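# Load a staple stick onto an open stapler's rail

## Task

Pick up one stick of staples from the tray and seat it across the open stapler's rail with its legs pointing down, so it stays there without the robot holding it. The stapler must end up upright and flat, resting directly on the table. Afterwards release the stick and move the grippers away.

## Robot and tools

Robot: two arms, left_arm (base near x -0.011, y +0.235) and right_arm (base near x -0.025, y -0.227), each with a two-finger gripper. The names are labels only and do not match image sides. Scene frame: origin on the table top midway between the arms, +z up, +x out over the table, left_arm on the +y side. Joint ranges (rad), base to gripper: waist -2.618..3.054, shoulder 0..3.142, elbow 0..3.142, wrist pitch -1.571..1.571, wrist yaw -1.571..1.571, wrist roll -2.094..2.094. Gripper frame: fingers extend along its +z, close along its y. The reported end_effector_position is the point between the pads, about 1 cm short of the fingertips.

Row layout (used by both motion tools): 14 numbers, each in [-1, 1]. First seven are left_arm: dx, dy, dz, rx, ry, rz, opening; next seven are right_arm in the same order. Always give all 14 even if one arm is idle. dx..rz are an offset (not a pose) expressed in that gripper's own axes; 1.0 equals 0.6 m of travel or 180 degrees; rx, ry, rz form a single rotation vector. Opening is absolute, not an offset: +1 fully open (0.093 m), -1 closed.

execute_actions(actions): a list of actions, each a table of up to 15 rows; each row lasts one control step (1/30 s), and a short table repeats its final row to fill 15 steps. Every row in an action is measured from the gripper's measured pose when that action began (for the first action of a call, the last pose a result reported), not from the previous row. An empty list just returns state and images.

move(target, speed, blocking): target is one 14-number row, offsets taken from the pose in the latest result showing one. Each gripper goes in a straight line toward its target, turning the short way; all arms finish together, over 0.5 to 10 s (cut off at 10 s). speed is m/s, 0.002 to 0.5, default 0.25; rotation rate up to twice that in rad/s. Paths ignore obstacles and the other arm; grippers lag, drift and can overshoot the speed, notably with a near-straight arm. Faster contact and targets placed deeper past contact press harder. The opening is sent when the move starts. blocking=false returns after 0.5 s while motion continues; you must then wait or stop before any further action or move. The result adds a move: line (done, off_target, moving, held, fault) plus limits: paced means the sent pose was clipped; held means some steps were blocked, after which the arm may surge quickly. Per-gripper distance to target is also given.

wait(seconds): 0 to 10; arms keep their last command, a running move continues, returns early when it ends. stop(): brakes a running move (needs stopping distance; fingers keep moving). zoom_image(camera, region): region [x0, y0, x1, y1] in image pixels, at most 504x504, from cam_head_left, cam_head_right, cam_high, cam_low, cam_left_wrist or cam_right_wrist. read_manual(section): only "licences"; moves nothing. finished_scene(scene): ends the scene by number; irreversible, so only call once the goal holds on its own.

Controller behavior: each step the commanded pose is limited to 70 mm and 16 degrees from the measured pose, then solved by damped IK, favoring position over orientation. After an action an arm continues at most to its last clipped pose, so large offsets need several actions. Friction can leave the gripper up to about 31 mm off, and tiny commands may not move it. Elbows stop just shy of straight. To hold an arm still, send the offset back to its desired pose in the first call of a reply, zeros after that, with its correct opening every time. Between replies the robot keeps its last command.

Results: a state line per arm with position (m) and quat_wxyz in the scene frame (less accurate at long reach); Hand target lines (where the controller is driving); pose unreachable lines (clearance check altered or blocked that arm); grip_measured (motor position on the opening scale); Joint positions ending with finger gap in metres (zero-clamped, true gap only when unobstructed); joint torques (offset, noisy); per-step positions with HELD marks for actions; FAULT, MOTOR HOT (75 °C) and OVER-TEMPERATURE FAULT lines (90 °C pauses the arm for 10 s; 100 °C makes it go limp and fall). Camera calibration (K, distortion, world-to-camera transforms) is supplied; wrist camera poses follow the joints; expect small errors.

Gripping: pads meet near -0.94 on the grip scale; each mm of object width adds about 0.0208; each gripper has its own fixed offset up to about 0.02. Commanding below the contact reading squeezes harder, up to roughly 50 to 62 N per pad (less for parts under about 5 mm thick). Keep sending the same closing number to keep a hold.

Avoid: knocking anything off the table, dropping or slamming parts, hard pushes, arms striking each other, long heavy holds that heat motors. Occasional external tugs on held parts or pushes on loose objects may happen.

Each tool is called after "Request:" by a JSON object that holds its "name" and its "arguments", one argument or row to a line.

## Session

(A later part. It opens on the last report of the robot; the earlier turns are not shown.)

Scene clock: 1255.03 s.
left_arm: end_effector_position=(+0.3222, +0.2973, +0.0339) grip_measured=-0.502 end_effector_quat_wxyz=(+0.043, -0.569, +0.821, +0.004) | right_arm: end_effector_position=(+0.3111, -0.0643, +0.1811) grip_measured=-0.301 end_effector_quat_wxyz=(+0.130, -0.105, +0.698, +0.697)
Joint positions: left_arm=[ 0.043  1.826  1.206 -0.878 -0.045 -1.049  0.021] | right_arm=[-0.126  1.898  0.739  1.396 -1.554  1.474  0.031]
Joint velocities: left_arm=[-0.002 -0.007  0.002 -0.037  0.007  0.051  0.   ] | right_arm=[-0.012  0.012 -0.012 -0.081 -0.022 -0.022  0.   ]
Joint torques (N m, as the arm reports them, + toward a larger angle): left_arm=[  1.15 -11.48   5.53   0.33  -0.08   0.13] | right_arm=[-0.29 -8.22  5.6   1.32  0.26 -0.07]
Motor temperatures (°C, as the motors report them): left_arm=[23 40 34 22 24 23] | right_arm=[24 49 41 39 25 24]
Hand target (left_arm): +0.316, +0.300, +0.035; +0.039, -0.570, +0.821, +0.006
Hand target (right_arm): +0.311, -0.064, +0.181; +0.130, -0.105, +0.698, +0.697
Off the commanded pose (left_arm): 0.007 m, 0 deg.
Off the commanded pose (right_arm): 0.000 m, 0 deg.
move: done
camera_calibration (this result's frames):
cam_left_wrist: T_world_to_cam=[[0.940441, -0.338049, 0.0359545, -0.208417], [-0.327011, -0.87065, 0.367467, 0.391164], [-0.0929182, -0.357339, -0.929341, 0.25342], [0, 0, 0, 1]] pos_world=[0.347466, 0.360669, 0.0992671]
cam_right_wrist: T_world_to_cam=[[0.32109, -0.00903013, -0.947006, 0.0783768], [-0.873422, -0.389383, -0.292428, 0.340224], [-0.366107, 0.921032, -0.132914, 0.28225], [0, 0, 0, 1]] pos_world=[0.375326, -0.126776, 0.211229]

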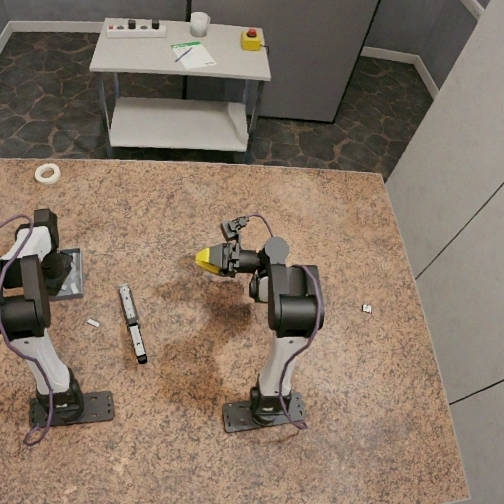

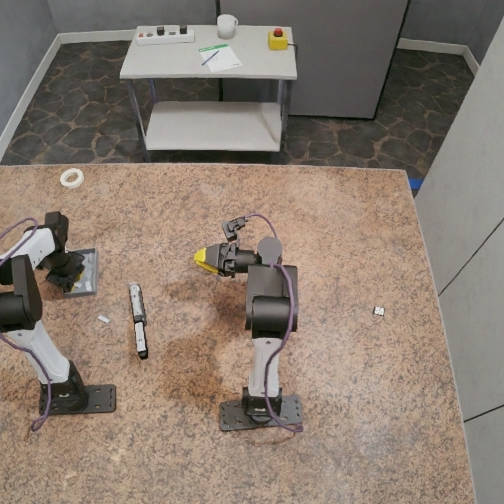

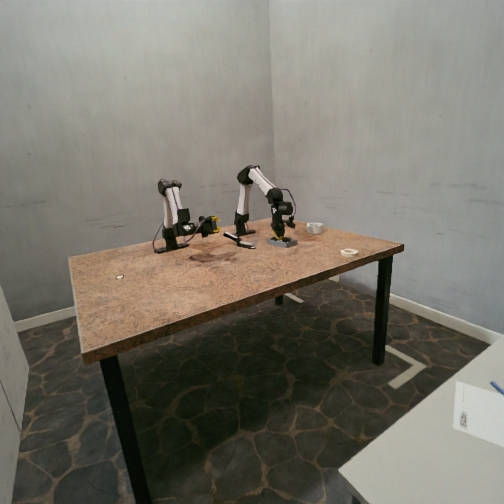

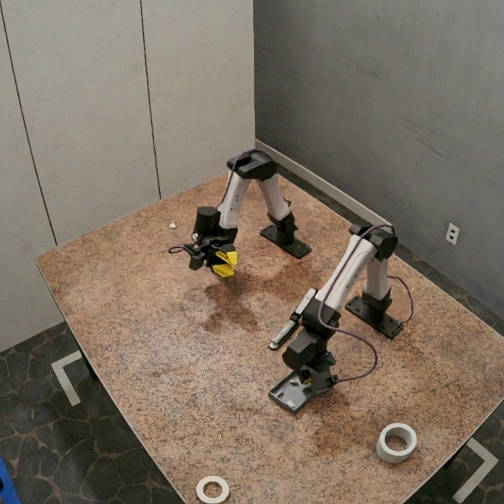

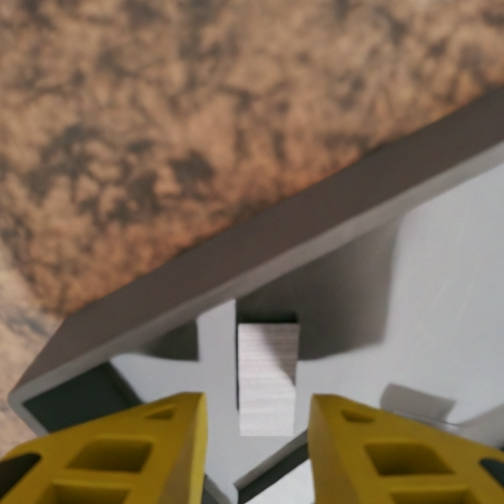

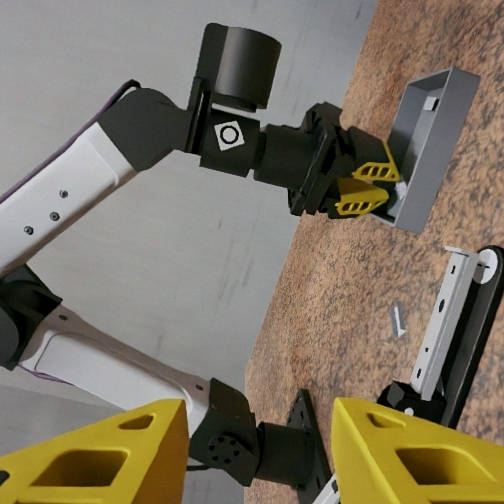

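Request:
{"name": "move", "arguments": {
  "target": [0,0.004,0.032,0,0,0,-0.5, 0,0,0,0,0,0,-0.3],
  "speed": 0.03
}}

Scene clock: 1261.20 s.
left_arm: end_effector_position=(+0.3276, +0.2982, +0.0257) grip_measured=-0.502 end_effector_quat_wxyz=(+0.054, -0.569, +0.821, -0.001) | right_arm: end_effector_position=(+0.3111, -0.0643, +0.1811) grip_measured=-0.301 end_effector_quat_wxyz=(+0.130, -0.105, +0.698, +0.697)
Joint positions: left_arm=[ 0.043  1.836  1.182 -0.818 -0.045 -1.048  0.021] | right_arm=[-0.126  1.898  0.739  1.396 -1.554  1.474  0.031]
Joint velocities: left_arm=[-0.002 -0.002 -0.007  0.022  0.022  0.066  0.001] | right_arm=[-0.012  0.012 -0.002  0.022 -0.051  0.037  0.001]
Joint torques (N m, as the arm reports them, + toward a larger angle): left_arm=[ 0.65 -8.46  4.66  0.58 -0.09  0.11] | right_arm=[-0.34 -8.38  5.85  1.34  0.24 -0.06]
Motor temperatures (°C, as the motors report them): left_arm=[23 40 34 22 24 24] | right_arm=[24 49 41 39 25 24]
Hand target (left_arm): +0.321, +0.299, +0.015; +0.043, -0.569, +0.821, +0.004
Hand target (right_arm): +0.311, -0.064, +0.181; +0.130, -0.105, +0.698, +0.697
Off the commanded pose (left_arm): 0.013 m, 1 deg.
Off the commanded pose (right_arm): 0.000 m, 0 deg.
move: off_target (left_arm)
camera_calibration (this result's frames):
cam_left_wrist: T_world_to_cam=[[0.938999, -0.33896, 0.0582039, -0.212675], [-0.336775, -0.871909, 0.355468, 0.400582], [-0.069741, -0.353386, -0.932874, 0.237885], [0, 0, 0, 1]] pos_world=[0.351198, 0.361248, 0.0919013]
cam_right_wrist: T_world_to_cam=[[0.32109, -0.00903013, -0.947006, 0.0783768], [-0.873422, -0.389383, -0.292428, 0.340224], [-0.366107, 0.921032, -0.132914, 0.28225], [0, 0, 0, 1]] pos_world=[0.375326, -0.126776, 0.211229]

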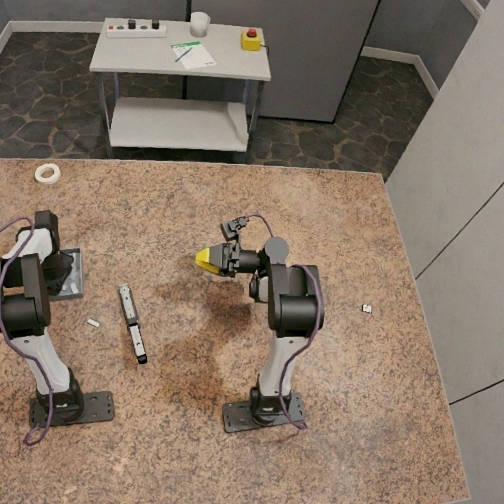

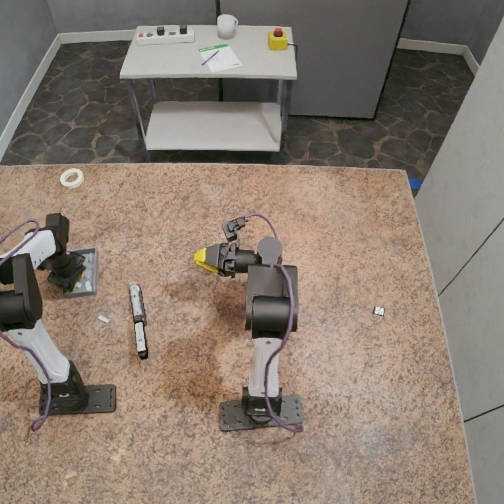

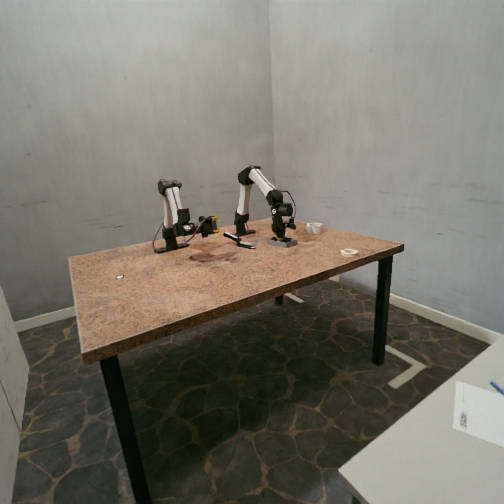

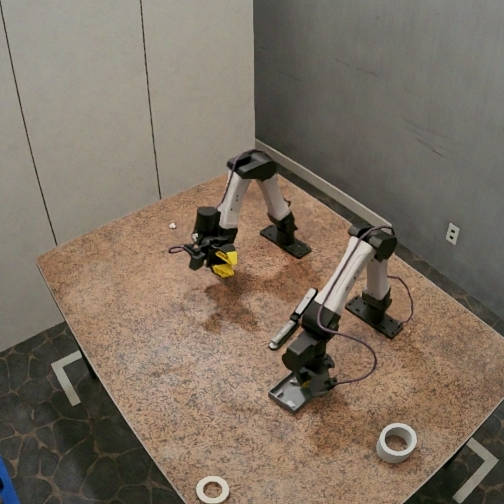

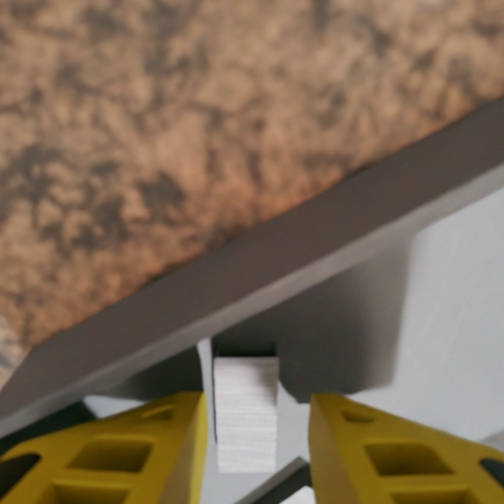

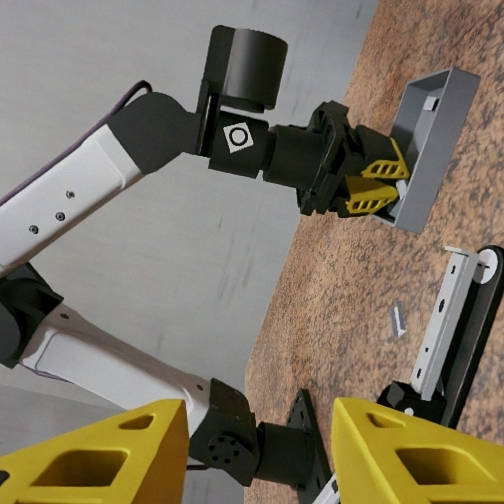

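Request:
{"name": "move", "arguments": {
  "target": [0,0.012,0.018,-0.025,0,0,-0.47, 0,0,0,0,0,0,-0.3],
  "speed": 0.03
}}

Scene clock: 1268.47 s.
left_arm: end_effector_position=(+0.3259, +0.3011, +0.0229) grip_measured=-0.472 end_effector_quat_wxyz=(+0.044, -0.571, +0.820, +0.014) | right_arm: end_effector_position=(+0.3111, -0.0643, +0.1811) grip_measured=-0.301 end_effector_quat_wxyz=(+0.130, -0.105, +0.698, +0.697)
Joint positions: left_arm=[ 0.043  1.863  1.207 -0.848 -0.063 -1.053  0.023] | right_arm=[-0.126  1.898  0.739  1.396 -1.554  1.474  0.031]
Joint velocities: left_arm=[-0.017  0.002 -0.002  0.037 -0.007 -0.066 -0.   ] | right_arm=[ 0.002 -0.007 -0.007 -0.007 -0.037  0.007 -0.001]
Joint torques (N m, as the arm reports them, + toward a larger angle): left_arm=[-0.4  -7.41  7.14  0.35 -0.26 -0.02] | right_arm=[-0.28 -8.42  5.74  1.33  0.27 -0.03]
Motor temperatures (°C, as the motors report them): left_arm=[23 40 34 22 24 23] | right_arm=[24 49 41 39 25 24]
Hand target (left_arm): +0.322, +0.301, +0.014; +0.032, -0.571, +0.820, +0.031
Hand target (right_arm): +0.311, -0.064, +0.181; +0.130, -0.105, +0.698, +0.697
Off the commanded pose (left_arm): 0.009 m, 2 deg.
Off the commanded pose (right_arm): 0.000 m, 0 deg.
move: done
camera_calibration (this result's frames):
cam_left_wrist: T_world_to_cam=[[0.942419, -0.333737, 0.0215772, -0.211771], [-0.319236, -0.878491, 0.355446, 0.399778], [-0.0996701, -0.341868, -0.934448, 0.242561], [0, 0, 0, 1]] pos_world=[0.351377, 0.363449, 0.0891303]
cam_right_wrist: T_world_to_cam=[[0.32109, -0.00903013, -0.947006, 0.0783768], [-0.873422, -0.389383, -0.292428, 0.340224], [-0.366107, 0.921032, -0.132914, 0.28225], [0, 0, 0, 1]] pos_world=[0.375326, -0.126776, 0.211229]

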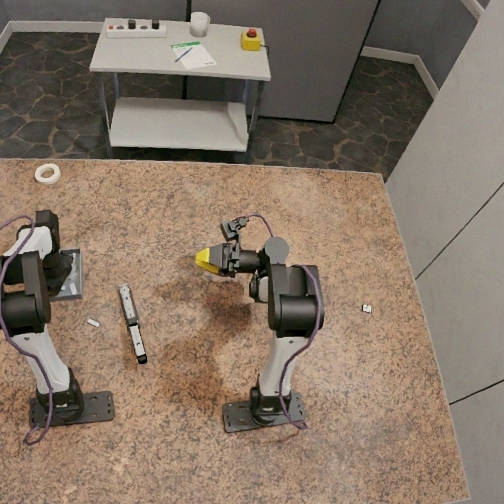

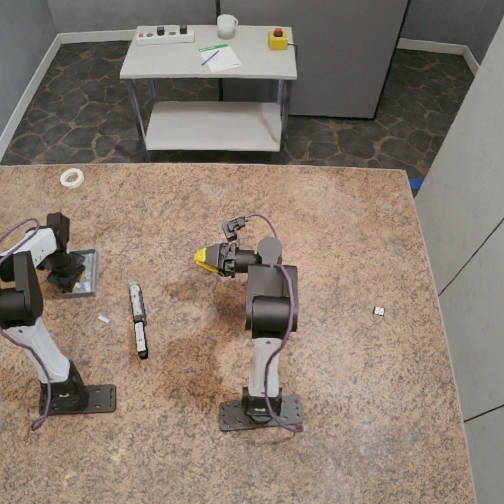

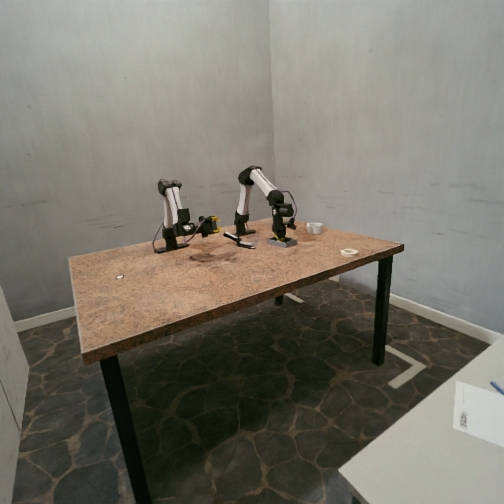

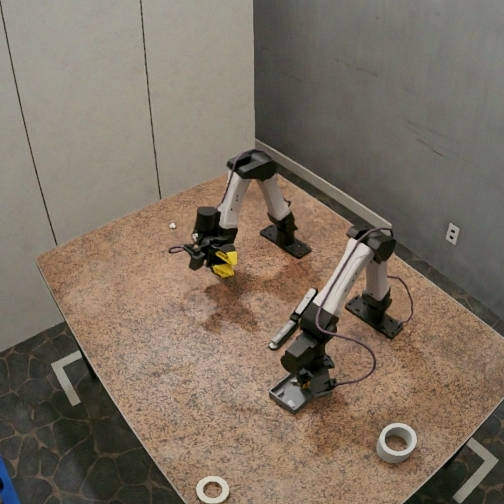

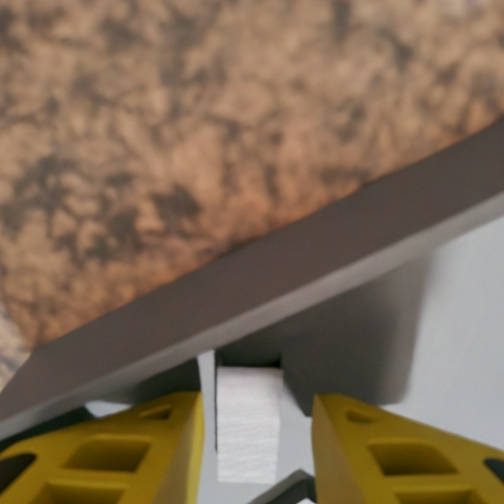

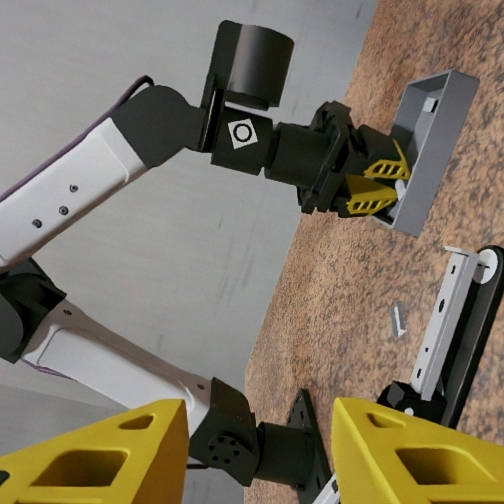

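Request:
{"name": "execute_actions", "arguments": {
  "actions": []
}}

Scene clock: 1295.03 s.
left_arm: end_effector_position=(+0.3257, +0.3014, +0.0228) grip_measured=-0.472 end_effector_quat_wxyz=(+0.044, -0.571, +0.820, +0.015) | right_arm: end_effector_position=(+0.3111, -0.0643, +0.1811) grip_measured=-0.301 end_effector_quat_wxyz=(+0.130, -0.105, +0.698, +0.697)
Joint positions: left_arm=[ 0.043  1.863  1.207 -0.849 -0.065 -1.053  0.023] | right_arm=[-0.126  1.898  0.739  1.396 -1.554  1.474  0.031]
Joint velocities: left_arm=[ 0.002 -0.002 -0.007  0.066 -0.007 -0.066  0.001] | right_arm=[-0.007  0.002  0.017  0.022 -0.022  0.037 -0.   ]
Joint torques (N m, as the arm reports them, + toward a larger angle): left_arm=[-0.44 -7.45  7.04  0.35 -0.24 -0.01] | right_arm=[-0.38 -8.46  5.74  1.32  0.24 -0.03]
Motor temperatures (°C, as the motors report them): left_arm=[23 38 35 22 24 23] | right_arm=[24 49 41 39 25 24]
Hand target (left_arm): +0.322, +0.301, +0.014; +0.032, -0.571, +0.820, +0.031
Hand target (right_arm): +0.311, -0.064, +0.181; +0.130, -0.105, +0.698, +0.697
Off the commanded pose (left_arm): 0.009 m, 2 deg.
Off the commanded pose (right_arm): 0.000 m, 0 deg.
camera_calibration (this result's frames):
cam_left_wrist: T_world_to_cam=[[0.942484, -0.333654, 0.0199927, -0.211512], [-0.318749, -0.879154, 0.354242, 0.400088], [-0.100618, -0.34024, -0.93494, 0.242372], [0, 0, 0, 1]] pos_world=[0.351261, 0.363632, 0.0891039]
cam_right_wrist: T_world_to_cam=[[0.32109, -0.00903013, -0.947006, 0.0783768], [-0.873422, -0.389383, -0.292428, 0.340224], [-0.366107, 0.921032, -0.132914, 0.28225], [0, 0, 0, 1]] pos_world=[0.375326, -0.126776, 0.211229]

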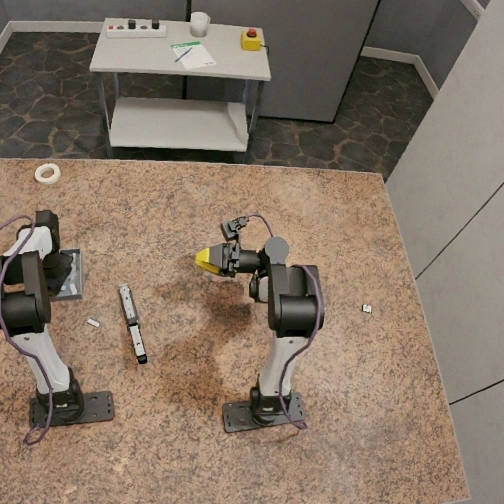

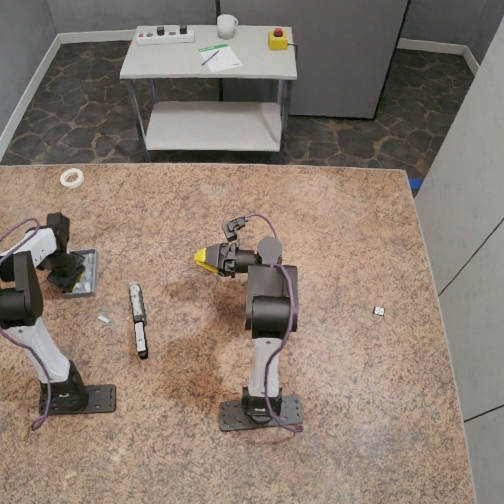

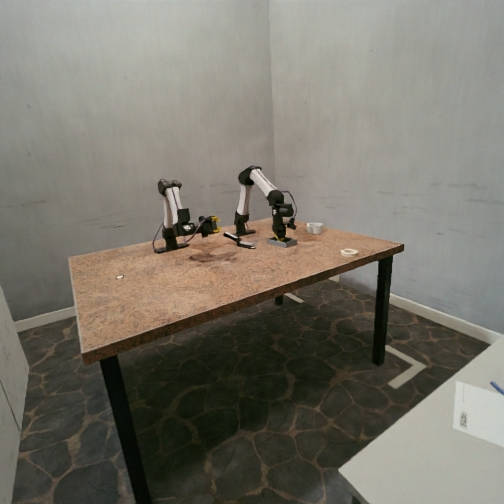

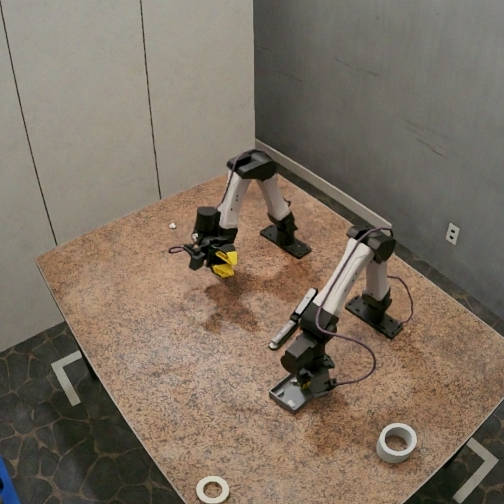

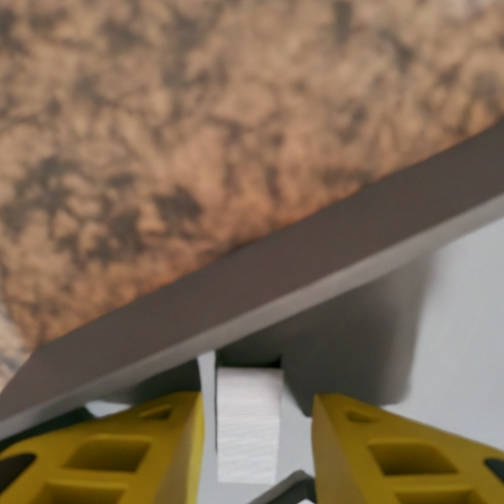

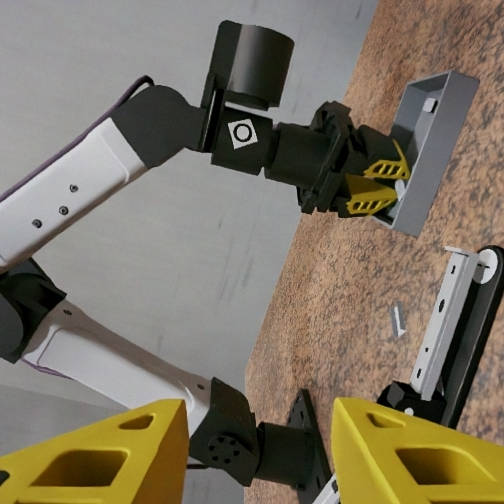

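Request:
{"name": "execute_actions", "arguments": {
  "actions": [
    [[0,0,0.012,0,0,0,-0.47,0,0,0,0,0,0,-0.3]],
    [[0,0,0,0,0,0,-0.85,0,0,0,0,0,0,-0.3]],
    [[0,0,0,0,0,0,-0.85,0,0,0,0,0,0,-0.3]]
  ]
}}

Request:
{"name": "move", "arguments": {
  "target": [0,0,-0.13,0,0,0,-0.85,0,0,0,0,0,0,-0.3],
  "speed": 0.08
}}

Scene clock: 1307.00 s.
left_arm: end_effector_position=(+0.3294, +0.3020, +0.0231) grip_measured=-0.833 end_effector_quat_wxyz=(+0.051, -0.571, +0.819, +0.012) | right_arm: end_effector_position=(+0.3111, -0.0643, +0.1811) grip_measured=-0.301 end_effector_quat_wxyz=(+0.130, -0.105, +0.698, +0.697)
Joint positions: left_arm=[ 0.043  1.863  1.207 -0.833 -0.065 -1.053  0.005] | right_arm=[-0.126  1.898  0.739  1.396 -1.554  1.474  0.031]
Joint velocities: left_arm=[-0.012 -0.002  0.002 -0.022  0.022  0.022  0.   ] | right_arm=[ 0.017 -0.007 -0.007  0.051 -0.007 -0.051 -0.001]
Joint torques (N m, as the arm reports them, + toward a larger angle): left_arm=[  0.17 -10.29   6.86   0.45  -0.1    0.05] | right_arm=[-0.26 -8.28  5.81  1.33  0.22 -0.02]
Motor temperatures (°C, as the motors report them): left_arm=[23 38 35 22 24 23] | right_arm=[24 49 41 39 25 24]
Hand target (left_arm): +0.329, +0.302, +0.023; +0.051, -0.571, +0.819, +0.012
Hand target (right_arm): +0.311, -0.064, +0.181; +0.130, -0.105, +0.698, +0.697
Off the commanded pose (left_arm): 0.000 m, 0 deg.
Off the commanded pose (right_arm): 0.000 m, 0 deg.
Step readings (end_effector_position; steps 1 to 15: 1st action; 16 to 30: 2nd action; 31 to 45: 3rd action):
0: left_arm (+0.3257, +0.3014, +0.0228) | right_arm (+0.3111, -0.0643, +0.1811)
1: left_arm (+0.3260, +0.3014, +0.0228) | right_arm (+0.3111, -0.0643, +0.1811)
2: left_arm (+0.3267, +0.3015, +0.0229) | right_arm (+0.3111, -0.0643, +0.1811)
4: left_arm (+0.3277, +0.3017, +0.0230) | right_arm (+0.3111, -0.0643, +0.1811)
8: left_arm (+0.3289, +0.3019, +0.0230) | right_arm (+0.3111, -0.0643, +0.1811)
15: left_arm (+0.3294, +0.3020, +0.0231) | right_arm (+0.3111, -0.0643, +0.1811)
16: left_arm (+0.3294, +0.3020, +0.0231) | right_arm (+0.3111, -0.0643, +0.1811)
17: left_arm (+0.3294, +0.3020, +0.0231) | right_arm (+0.3111, -0.0643, +0.1811)
19: left_arm (+0.3294, +0.3020, +0.0231) | right_arm (+0.3111, -0.0643, +0.1811)
23: left_arm (+0.3294, +0.3020, +0.0231) | right_arm (+0.3111, -0.0643, +0.1811)
30: left_arm (+0.3294, +0.3020, +0.0231) | right_arm (+0.3111, -0.0643, +0.1811)
31: left_arm (+0.3294, +0.3020, +0.0231) | right_arm (+0.3111, -0.0643, +0.1811)
32: left_arm (+0.3294, +0.3020, +0.0231) | right_arm (+0.3111, -0.0643, +0.1811)
34: left_arm (+0.3294, +0.3020, +0.0231) | right_arm (+0.3111, -0.0643, +0.1811)
38: left_arm (+0.3294, +0.3020, +0.0231) | right_arm (+0.3111, -0.0643, +0.1811)
45: end_effector_position above
camera_calibration (this result's frames):
cam_left_wrist: T_world_to_cam=[[0.942057, -0.333738, 0.0338797, -0.215012], [-0.32421, -0.879898, 0.347373, 0.403844], [-0.0861209, -0.338229, -0.937115, 0.237857], [0, 0, 0, 1]] pos_world=[0.353968, 0.364034, 0.0898999]
cam_right_wrist: T_world_to_cam=[[0.32109, -0.00903013, -0.947006, 0.0783768], [-0.873422, -0.389383, -0.292428, 0.340224], [-0.366107, 0.921032, -0.132914, 0.28225], [0, 0, 0, 1]] pos_world=[0.375326, -0.126776, 0.211229]

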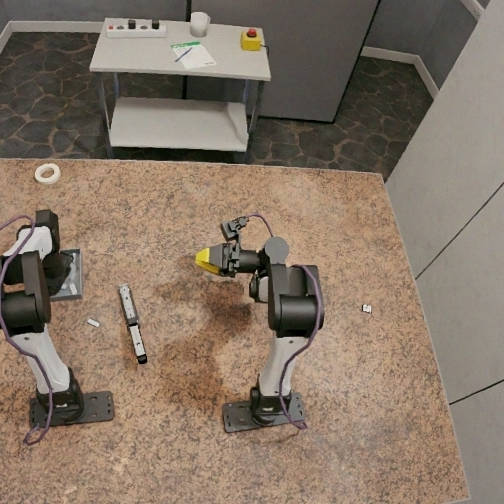

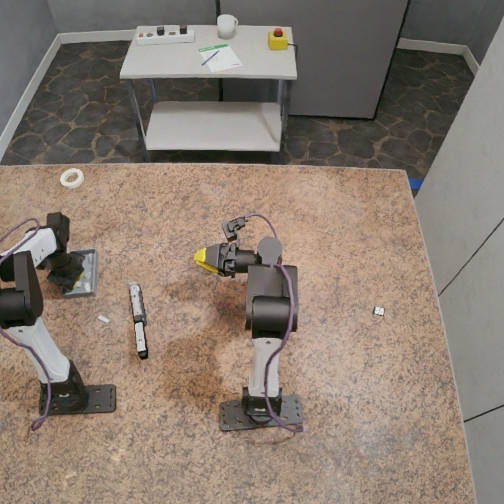

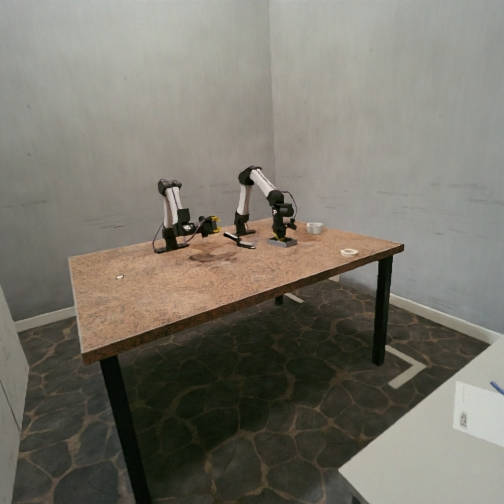

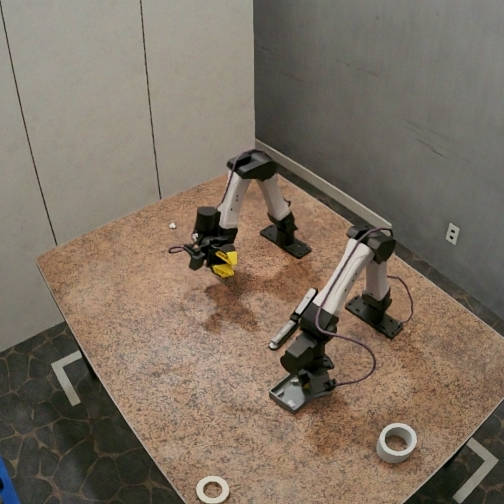

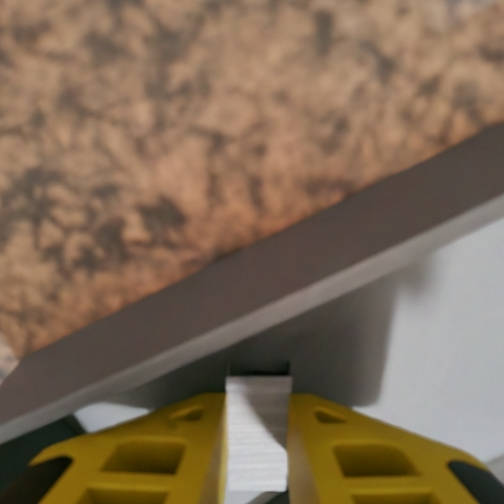

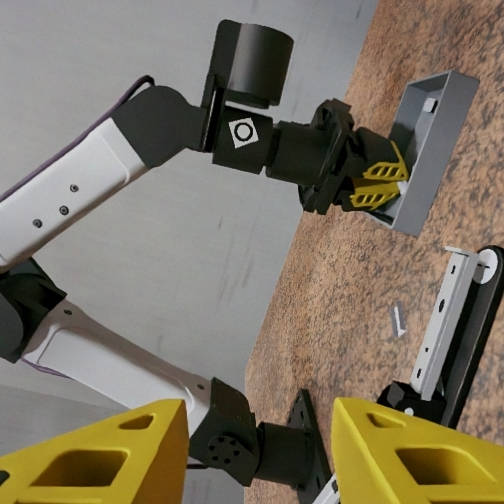

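Scene clock: 1308.50 s.
left_arm: end_effector_position=(+0.3210, +0.3006, +0.0933) grip_measured=-0.833 end_effector_quat_wxyz=(+0.043, -0.573, +0.818, +0.015) | right_arm: end_effector_position=(+0.3111, -0.0643, +0.1811) grip_measured=-0.301 end_effector_quat_wxyz=(+0.130, -0.105, +0.698, +0.697)
Joint positions: left_arm=[ 0.043  1.773  1.385 -1.119 -0.065 -1.059  0.005] | right_arm=[-0.126  1.898  0.739  1.396 -1.554  1.474  0.031]
Joint velocities: left_arm=[-0.002 -0.012 -0.007 -0.007  0.007 -0.022  0.   ] | right_arm=[ 0.002 -0.012 -0.002  0.007 -0.007  0.007 -0.001]
Joint torques (N m, as the arm reports them, + toward a larger angle): left_arm=[ -1.23 -10.84   8.84   0.33  -0.08  -0.03] | right_arm=[-0.33 -8.45  5.71  1.33  0.23 -0.02]
Motor temperatures (°C, as the motors report them): left_arm=[23 38 35 22 24 23] | right_arm=[24 49 41 39 25 24]
Hand target (left_arm): +0.324, +0.296, +0.101; +0.051, -0.571, +0.819, +0.011
Hand target (right_arm): +0.311, -0.064, +0.181; +0.130, -0.105, +0.698, +0.697
Off the commanded pose (left_arm): 0.009 m, 1 deg.
Off the commanded pose (right_arm): 0.000 m, 0 deg.
move: done
camera_calibration (this result's frames):
cam_left_wrist: T_world_to_cam=[[0.94452, -0.327922, 0.0187019, -0.211057], [-0.312804, -0.880686, 0.355733, 0.371335], [-0.100182, -0.341847, -0.9344, 0.30777], [0, 0, 0, 1]] pos_world=[0.346336, 0.36303, 0.159432]
cam_right_wrist: T_world_to_cam=[[0.32109, -0.00903013, -0.947006, 0.0783768], [-0.873422, -0.389383, -0.292428, 0.340224], [-0.366107, 0.921032, -0.132914, 0.28225], [0, 0, 0, 1]] pos_world=[0.375326, -0.126776, 0.211229]

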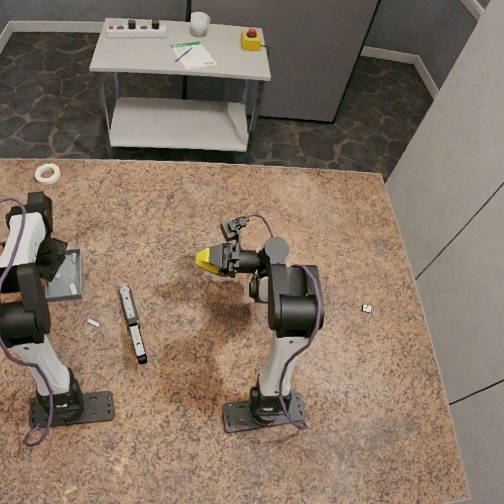

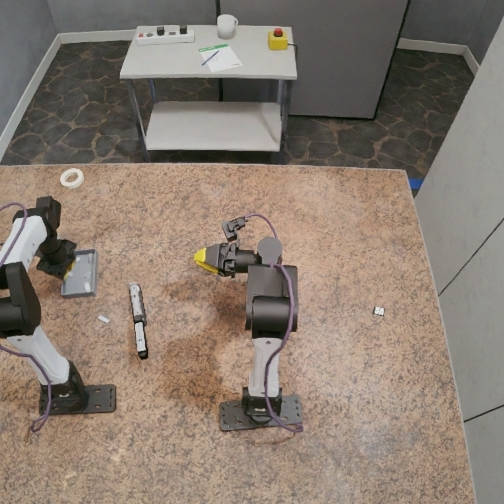

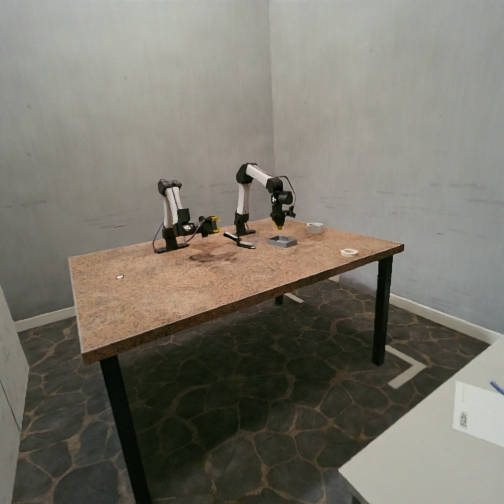

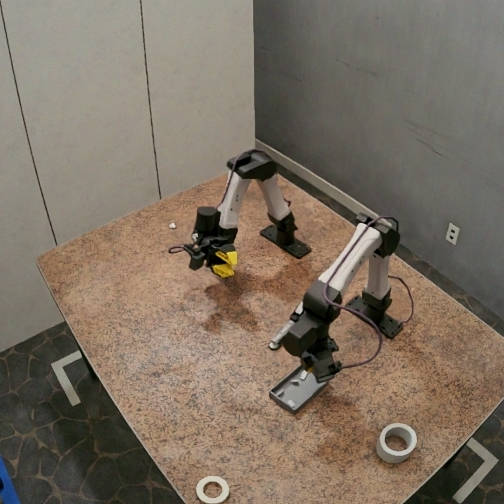

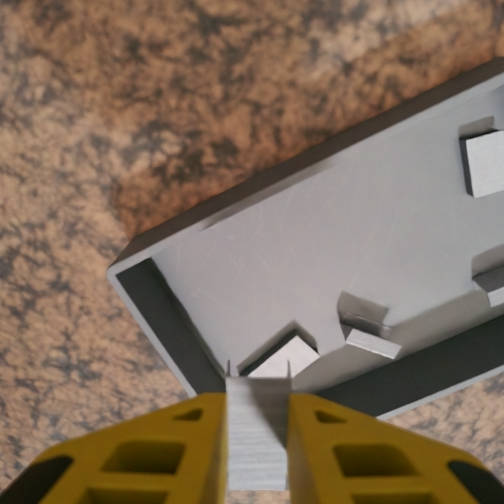

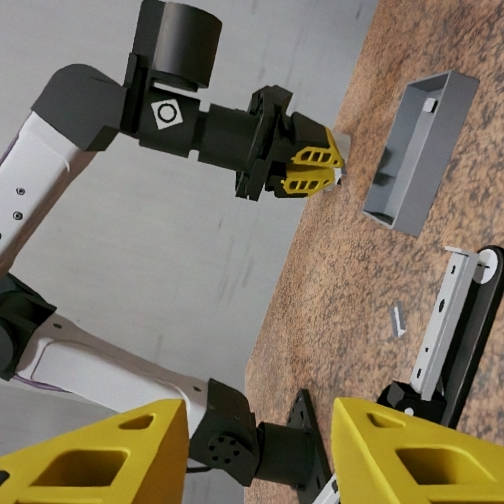

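Request:
{"name": "move", "arguments": {
  "target": [0.343,-0.021,-0.012,0,0,0.305,-0.85,0,0,0,0,0,0,-0.3],
  "speed": 0.12
}}

Scene clock: 1321.50 s.
left_arm: end_effector_position=(+0.2599, +0.1037, +0.0856) grip_measured=-0.833 end_effector_quat_wxyz=(+0.029, -0.143, +0.989, +0.023) | right_arm: end_effector_position=(+0.3111, -0.0643, +0.1811) grip_measured=-0.301 end_effector_quat_wxyz=(+0.130, -0.105, +0.698, +0.697)
Joint positions: left_arm=[-0.611  1.678  1.245 -1.117 -0.071 -0.779  0.005] | right_arm=[-0.126  1.898  0.739  1.396 -1.554  1.474  0.031]
Joint velocities: left_arm=[ 0.007  0.002 -0.012 -0.022 -0.037 -0.007 -0.   ] | right_arm=[-0.002 -0.017 -0.017 -0.007  0.037  0.11   0.002]
Joint torques (N m, as the arm reports them, + toward a larger angle): left_arm=[-0.61 -7.01  7.89  0.33 -0.14  0.12] | right_arm=[-0.35 -8.3   5.74  1.3   0.2  -0.01]
Motor temperatures (°C, as the motors report them): left_arm=[23 40 36 22 24 24] | right_arm=[24 49 41 39 25 24]
Hand target (left_arm): +0.261, +0.101, +0.083; +0.027, -0.132, +0.990, +0.027
Hand target (right_arm): +0.311, -0.064, +0.181; +0.130, -0.105, +0.698, +0.697
Off the commanded pose (left_arm): 0.004 m, 2 deg.
Off the commanded pose (right_arm): 0.000 m, 0 deg.
move: done
camera_calibration (this result's frames):
cam_left_wrist: T_world_to_cam=[[0.297898, -0.953687, -0.0416809, 0.0203707], [-0.879477, -0.291171, 0.376484, 0.265922], [-0.371184, -0.0754965, -0.925485, 0.269212], [0, 0, 0, 1]] pos_world=[0.327731, 0.117181, 0.149885]
cam_right_wrist: T_world_to_cam=[[0.32109, -0.00903013, -0.947006, 0.0783768], [-0.873422, -0.389383, -0.292428, 0.340224], [-0.366107, 0.921032, -0.132914, 0.28225], [0, 0, 0, 1]] pos_world=[0.375326, -0.126776, 0.211229]

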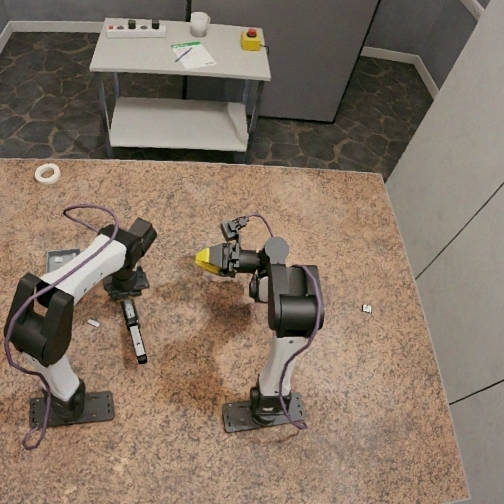

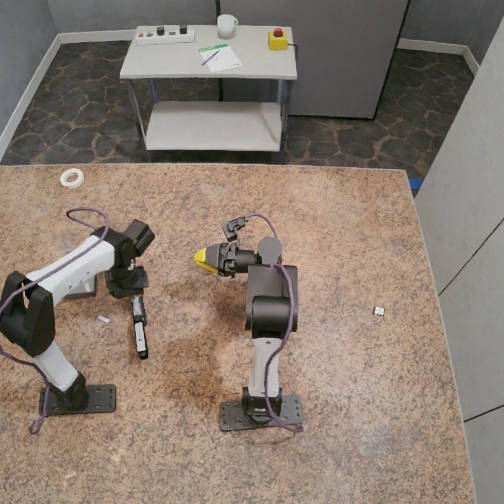

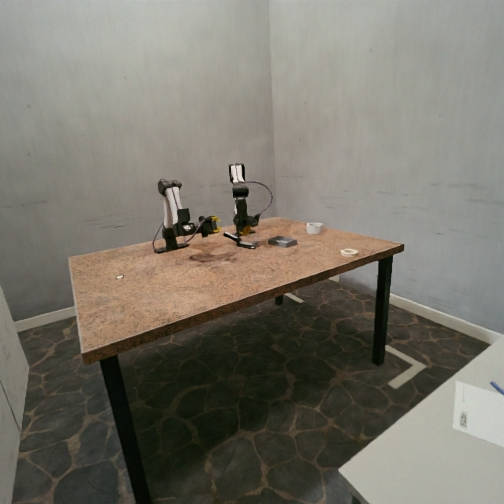

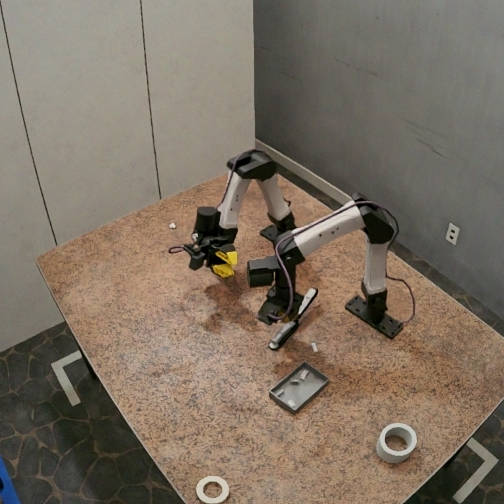

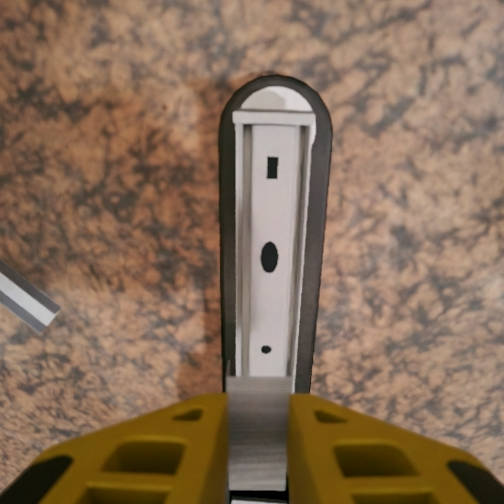

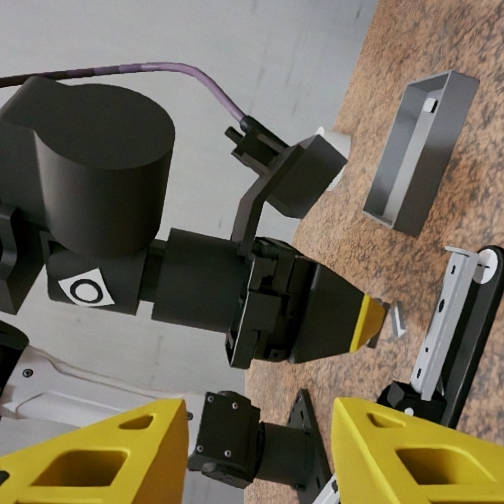

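Request:
{"name": "move", "arguments": {
  "target": [-0.035,-0.004,0.04,0.018,0.025,0,-0.85,0,0,0,0,0,0,-0.3],
  "speed": 0.03
}}

Scene clock: 1334.50 s.
left_arm: end_effector_position=(+0.2744, +0.1099, +0.0615) grip_measured=-0.833 end_effector_quat_wxyz=(-0.010, -0.143, +0.990, -0.002) | right_arm: end_effector_position=(+0.3111, -0.0643, +0.1811) grip_measured=-0.301 end_effector_quat_wxyz=(+0.130, -0.105, +0.698, +0.697)
Joint positions: left_arm=[-0.526  1.771  1.256 -1.072  0.014 -0.693  0.005] | right_arm=[-0.126  1.898  0.739  1.396 -1.554  1.474  0.031]
Joint velocities: left_arm=[ 0.007 -0.012  0.002 -0.007  0.081  0.007 -0.   ] | right_arm=[-0.007 -0.002  0.002  0.037  0.007  0.022  0.   ]
Joint torques (N m, as the arm reports them, + toward a larger angle): left_arm=[ 1.15 -8.38  8.67  0.35  0.02  0.12] | right_arm=[-0.39 -8.38  5.72  1.32  0.24 -0.01]
Motor temperatures (°C, as the motors report them): left_arm=[23 39 36 22 24 24] | right_arm=[24 49 41 39 25 24]
Hand target (left_arm): +0.282, +0.109, +0.063; -0.005, -0.143, +0.990, -0.010
Hand target (right_arm): +0.311, -0.064, +0.181; +0.130, -0.105, +0.698, +0.697
Off the commanded pose (left_arm): 0.008 m, 1 deg.
Off the commanded pose (right_arm): 0.000 m, 0 deg.
move: done
camera_calibration (this result's frames):
cam_left_wrist: T_world_to_cam=[[0.296341, -0.955065, -0.00578329, 0.0193319], [-0.849787, -0.26643, 0.454837, 0.273825], [-0.43594, -0.129873, -0.890556, 0.274323], [0, 0, 0, 1]] pos_world=[0.346553, 0.127045, 0.119865]
cam_right_wrist: T_world_to_cam=[[0.32109, -0.00903013, -0.947006, 0.0783768], [-0.873422, -0.389383, -0.292428, 0.340224], [-0.366107, 0.921032, -0.132914, 0.28225], [0, 0, 0, 1]] pos_world=[0.375326, -0.126776, 0.211229]

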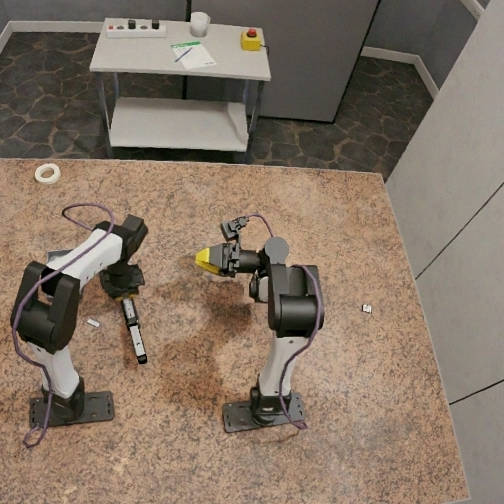

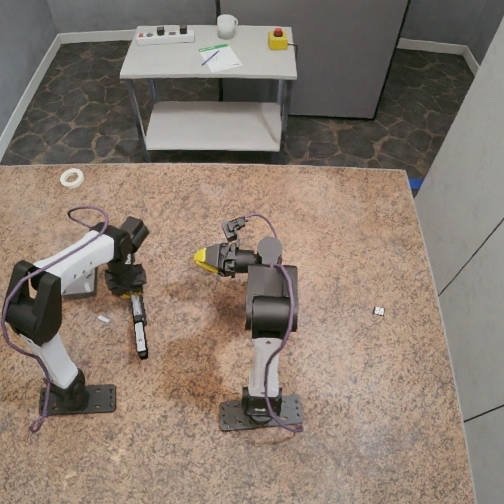

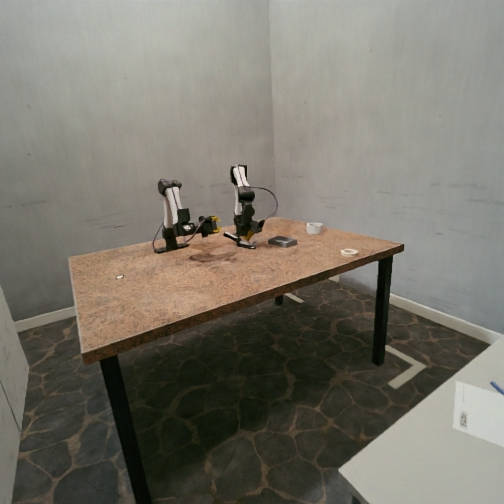

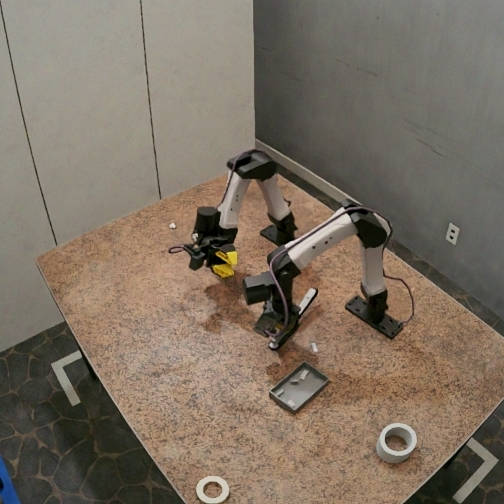

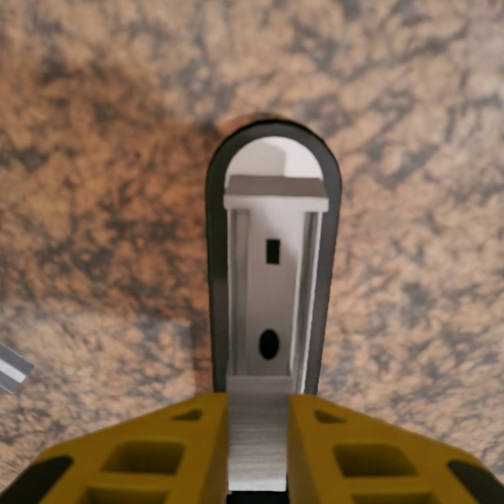

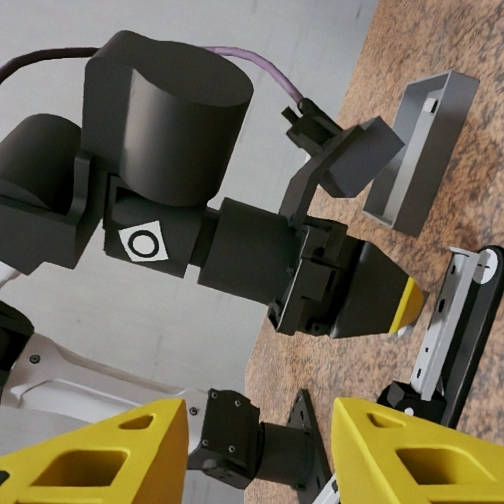

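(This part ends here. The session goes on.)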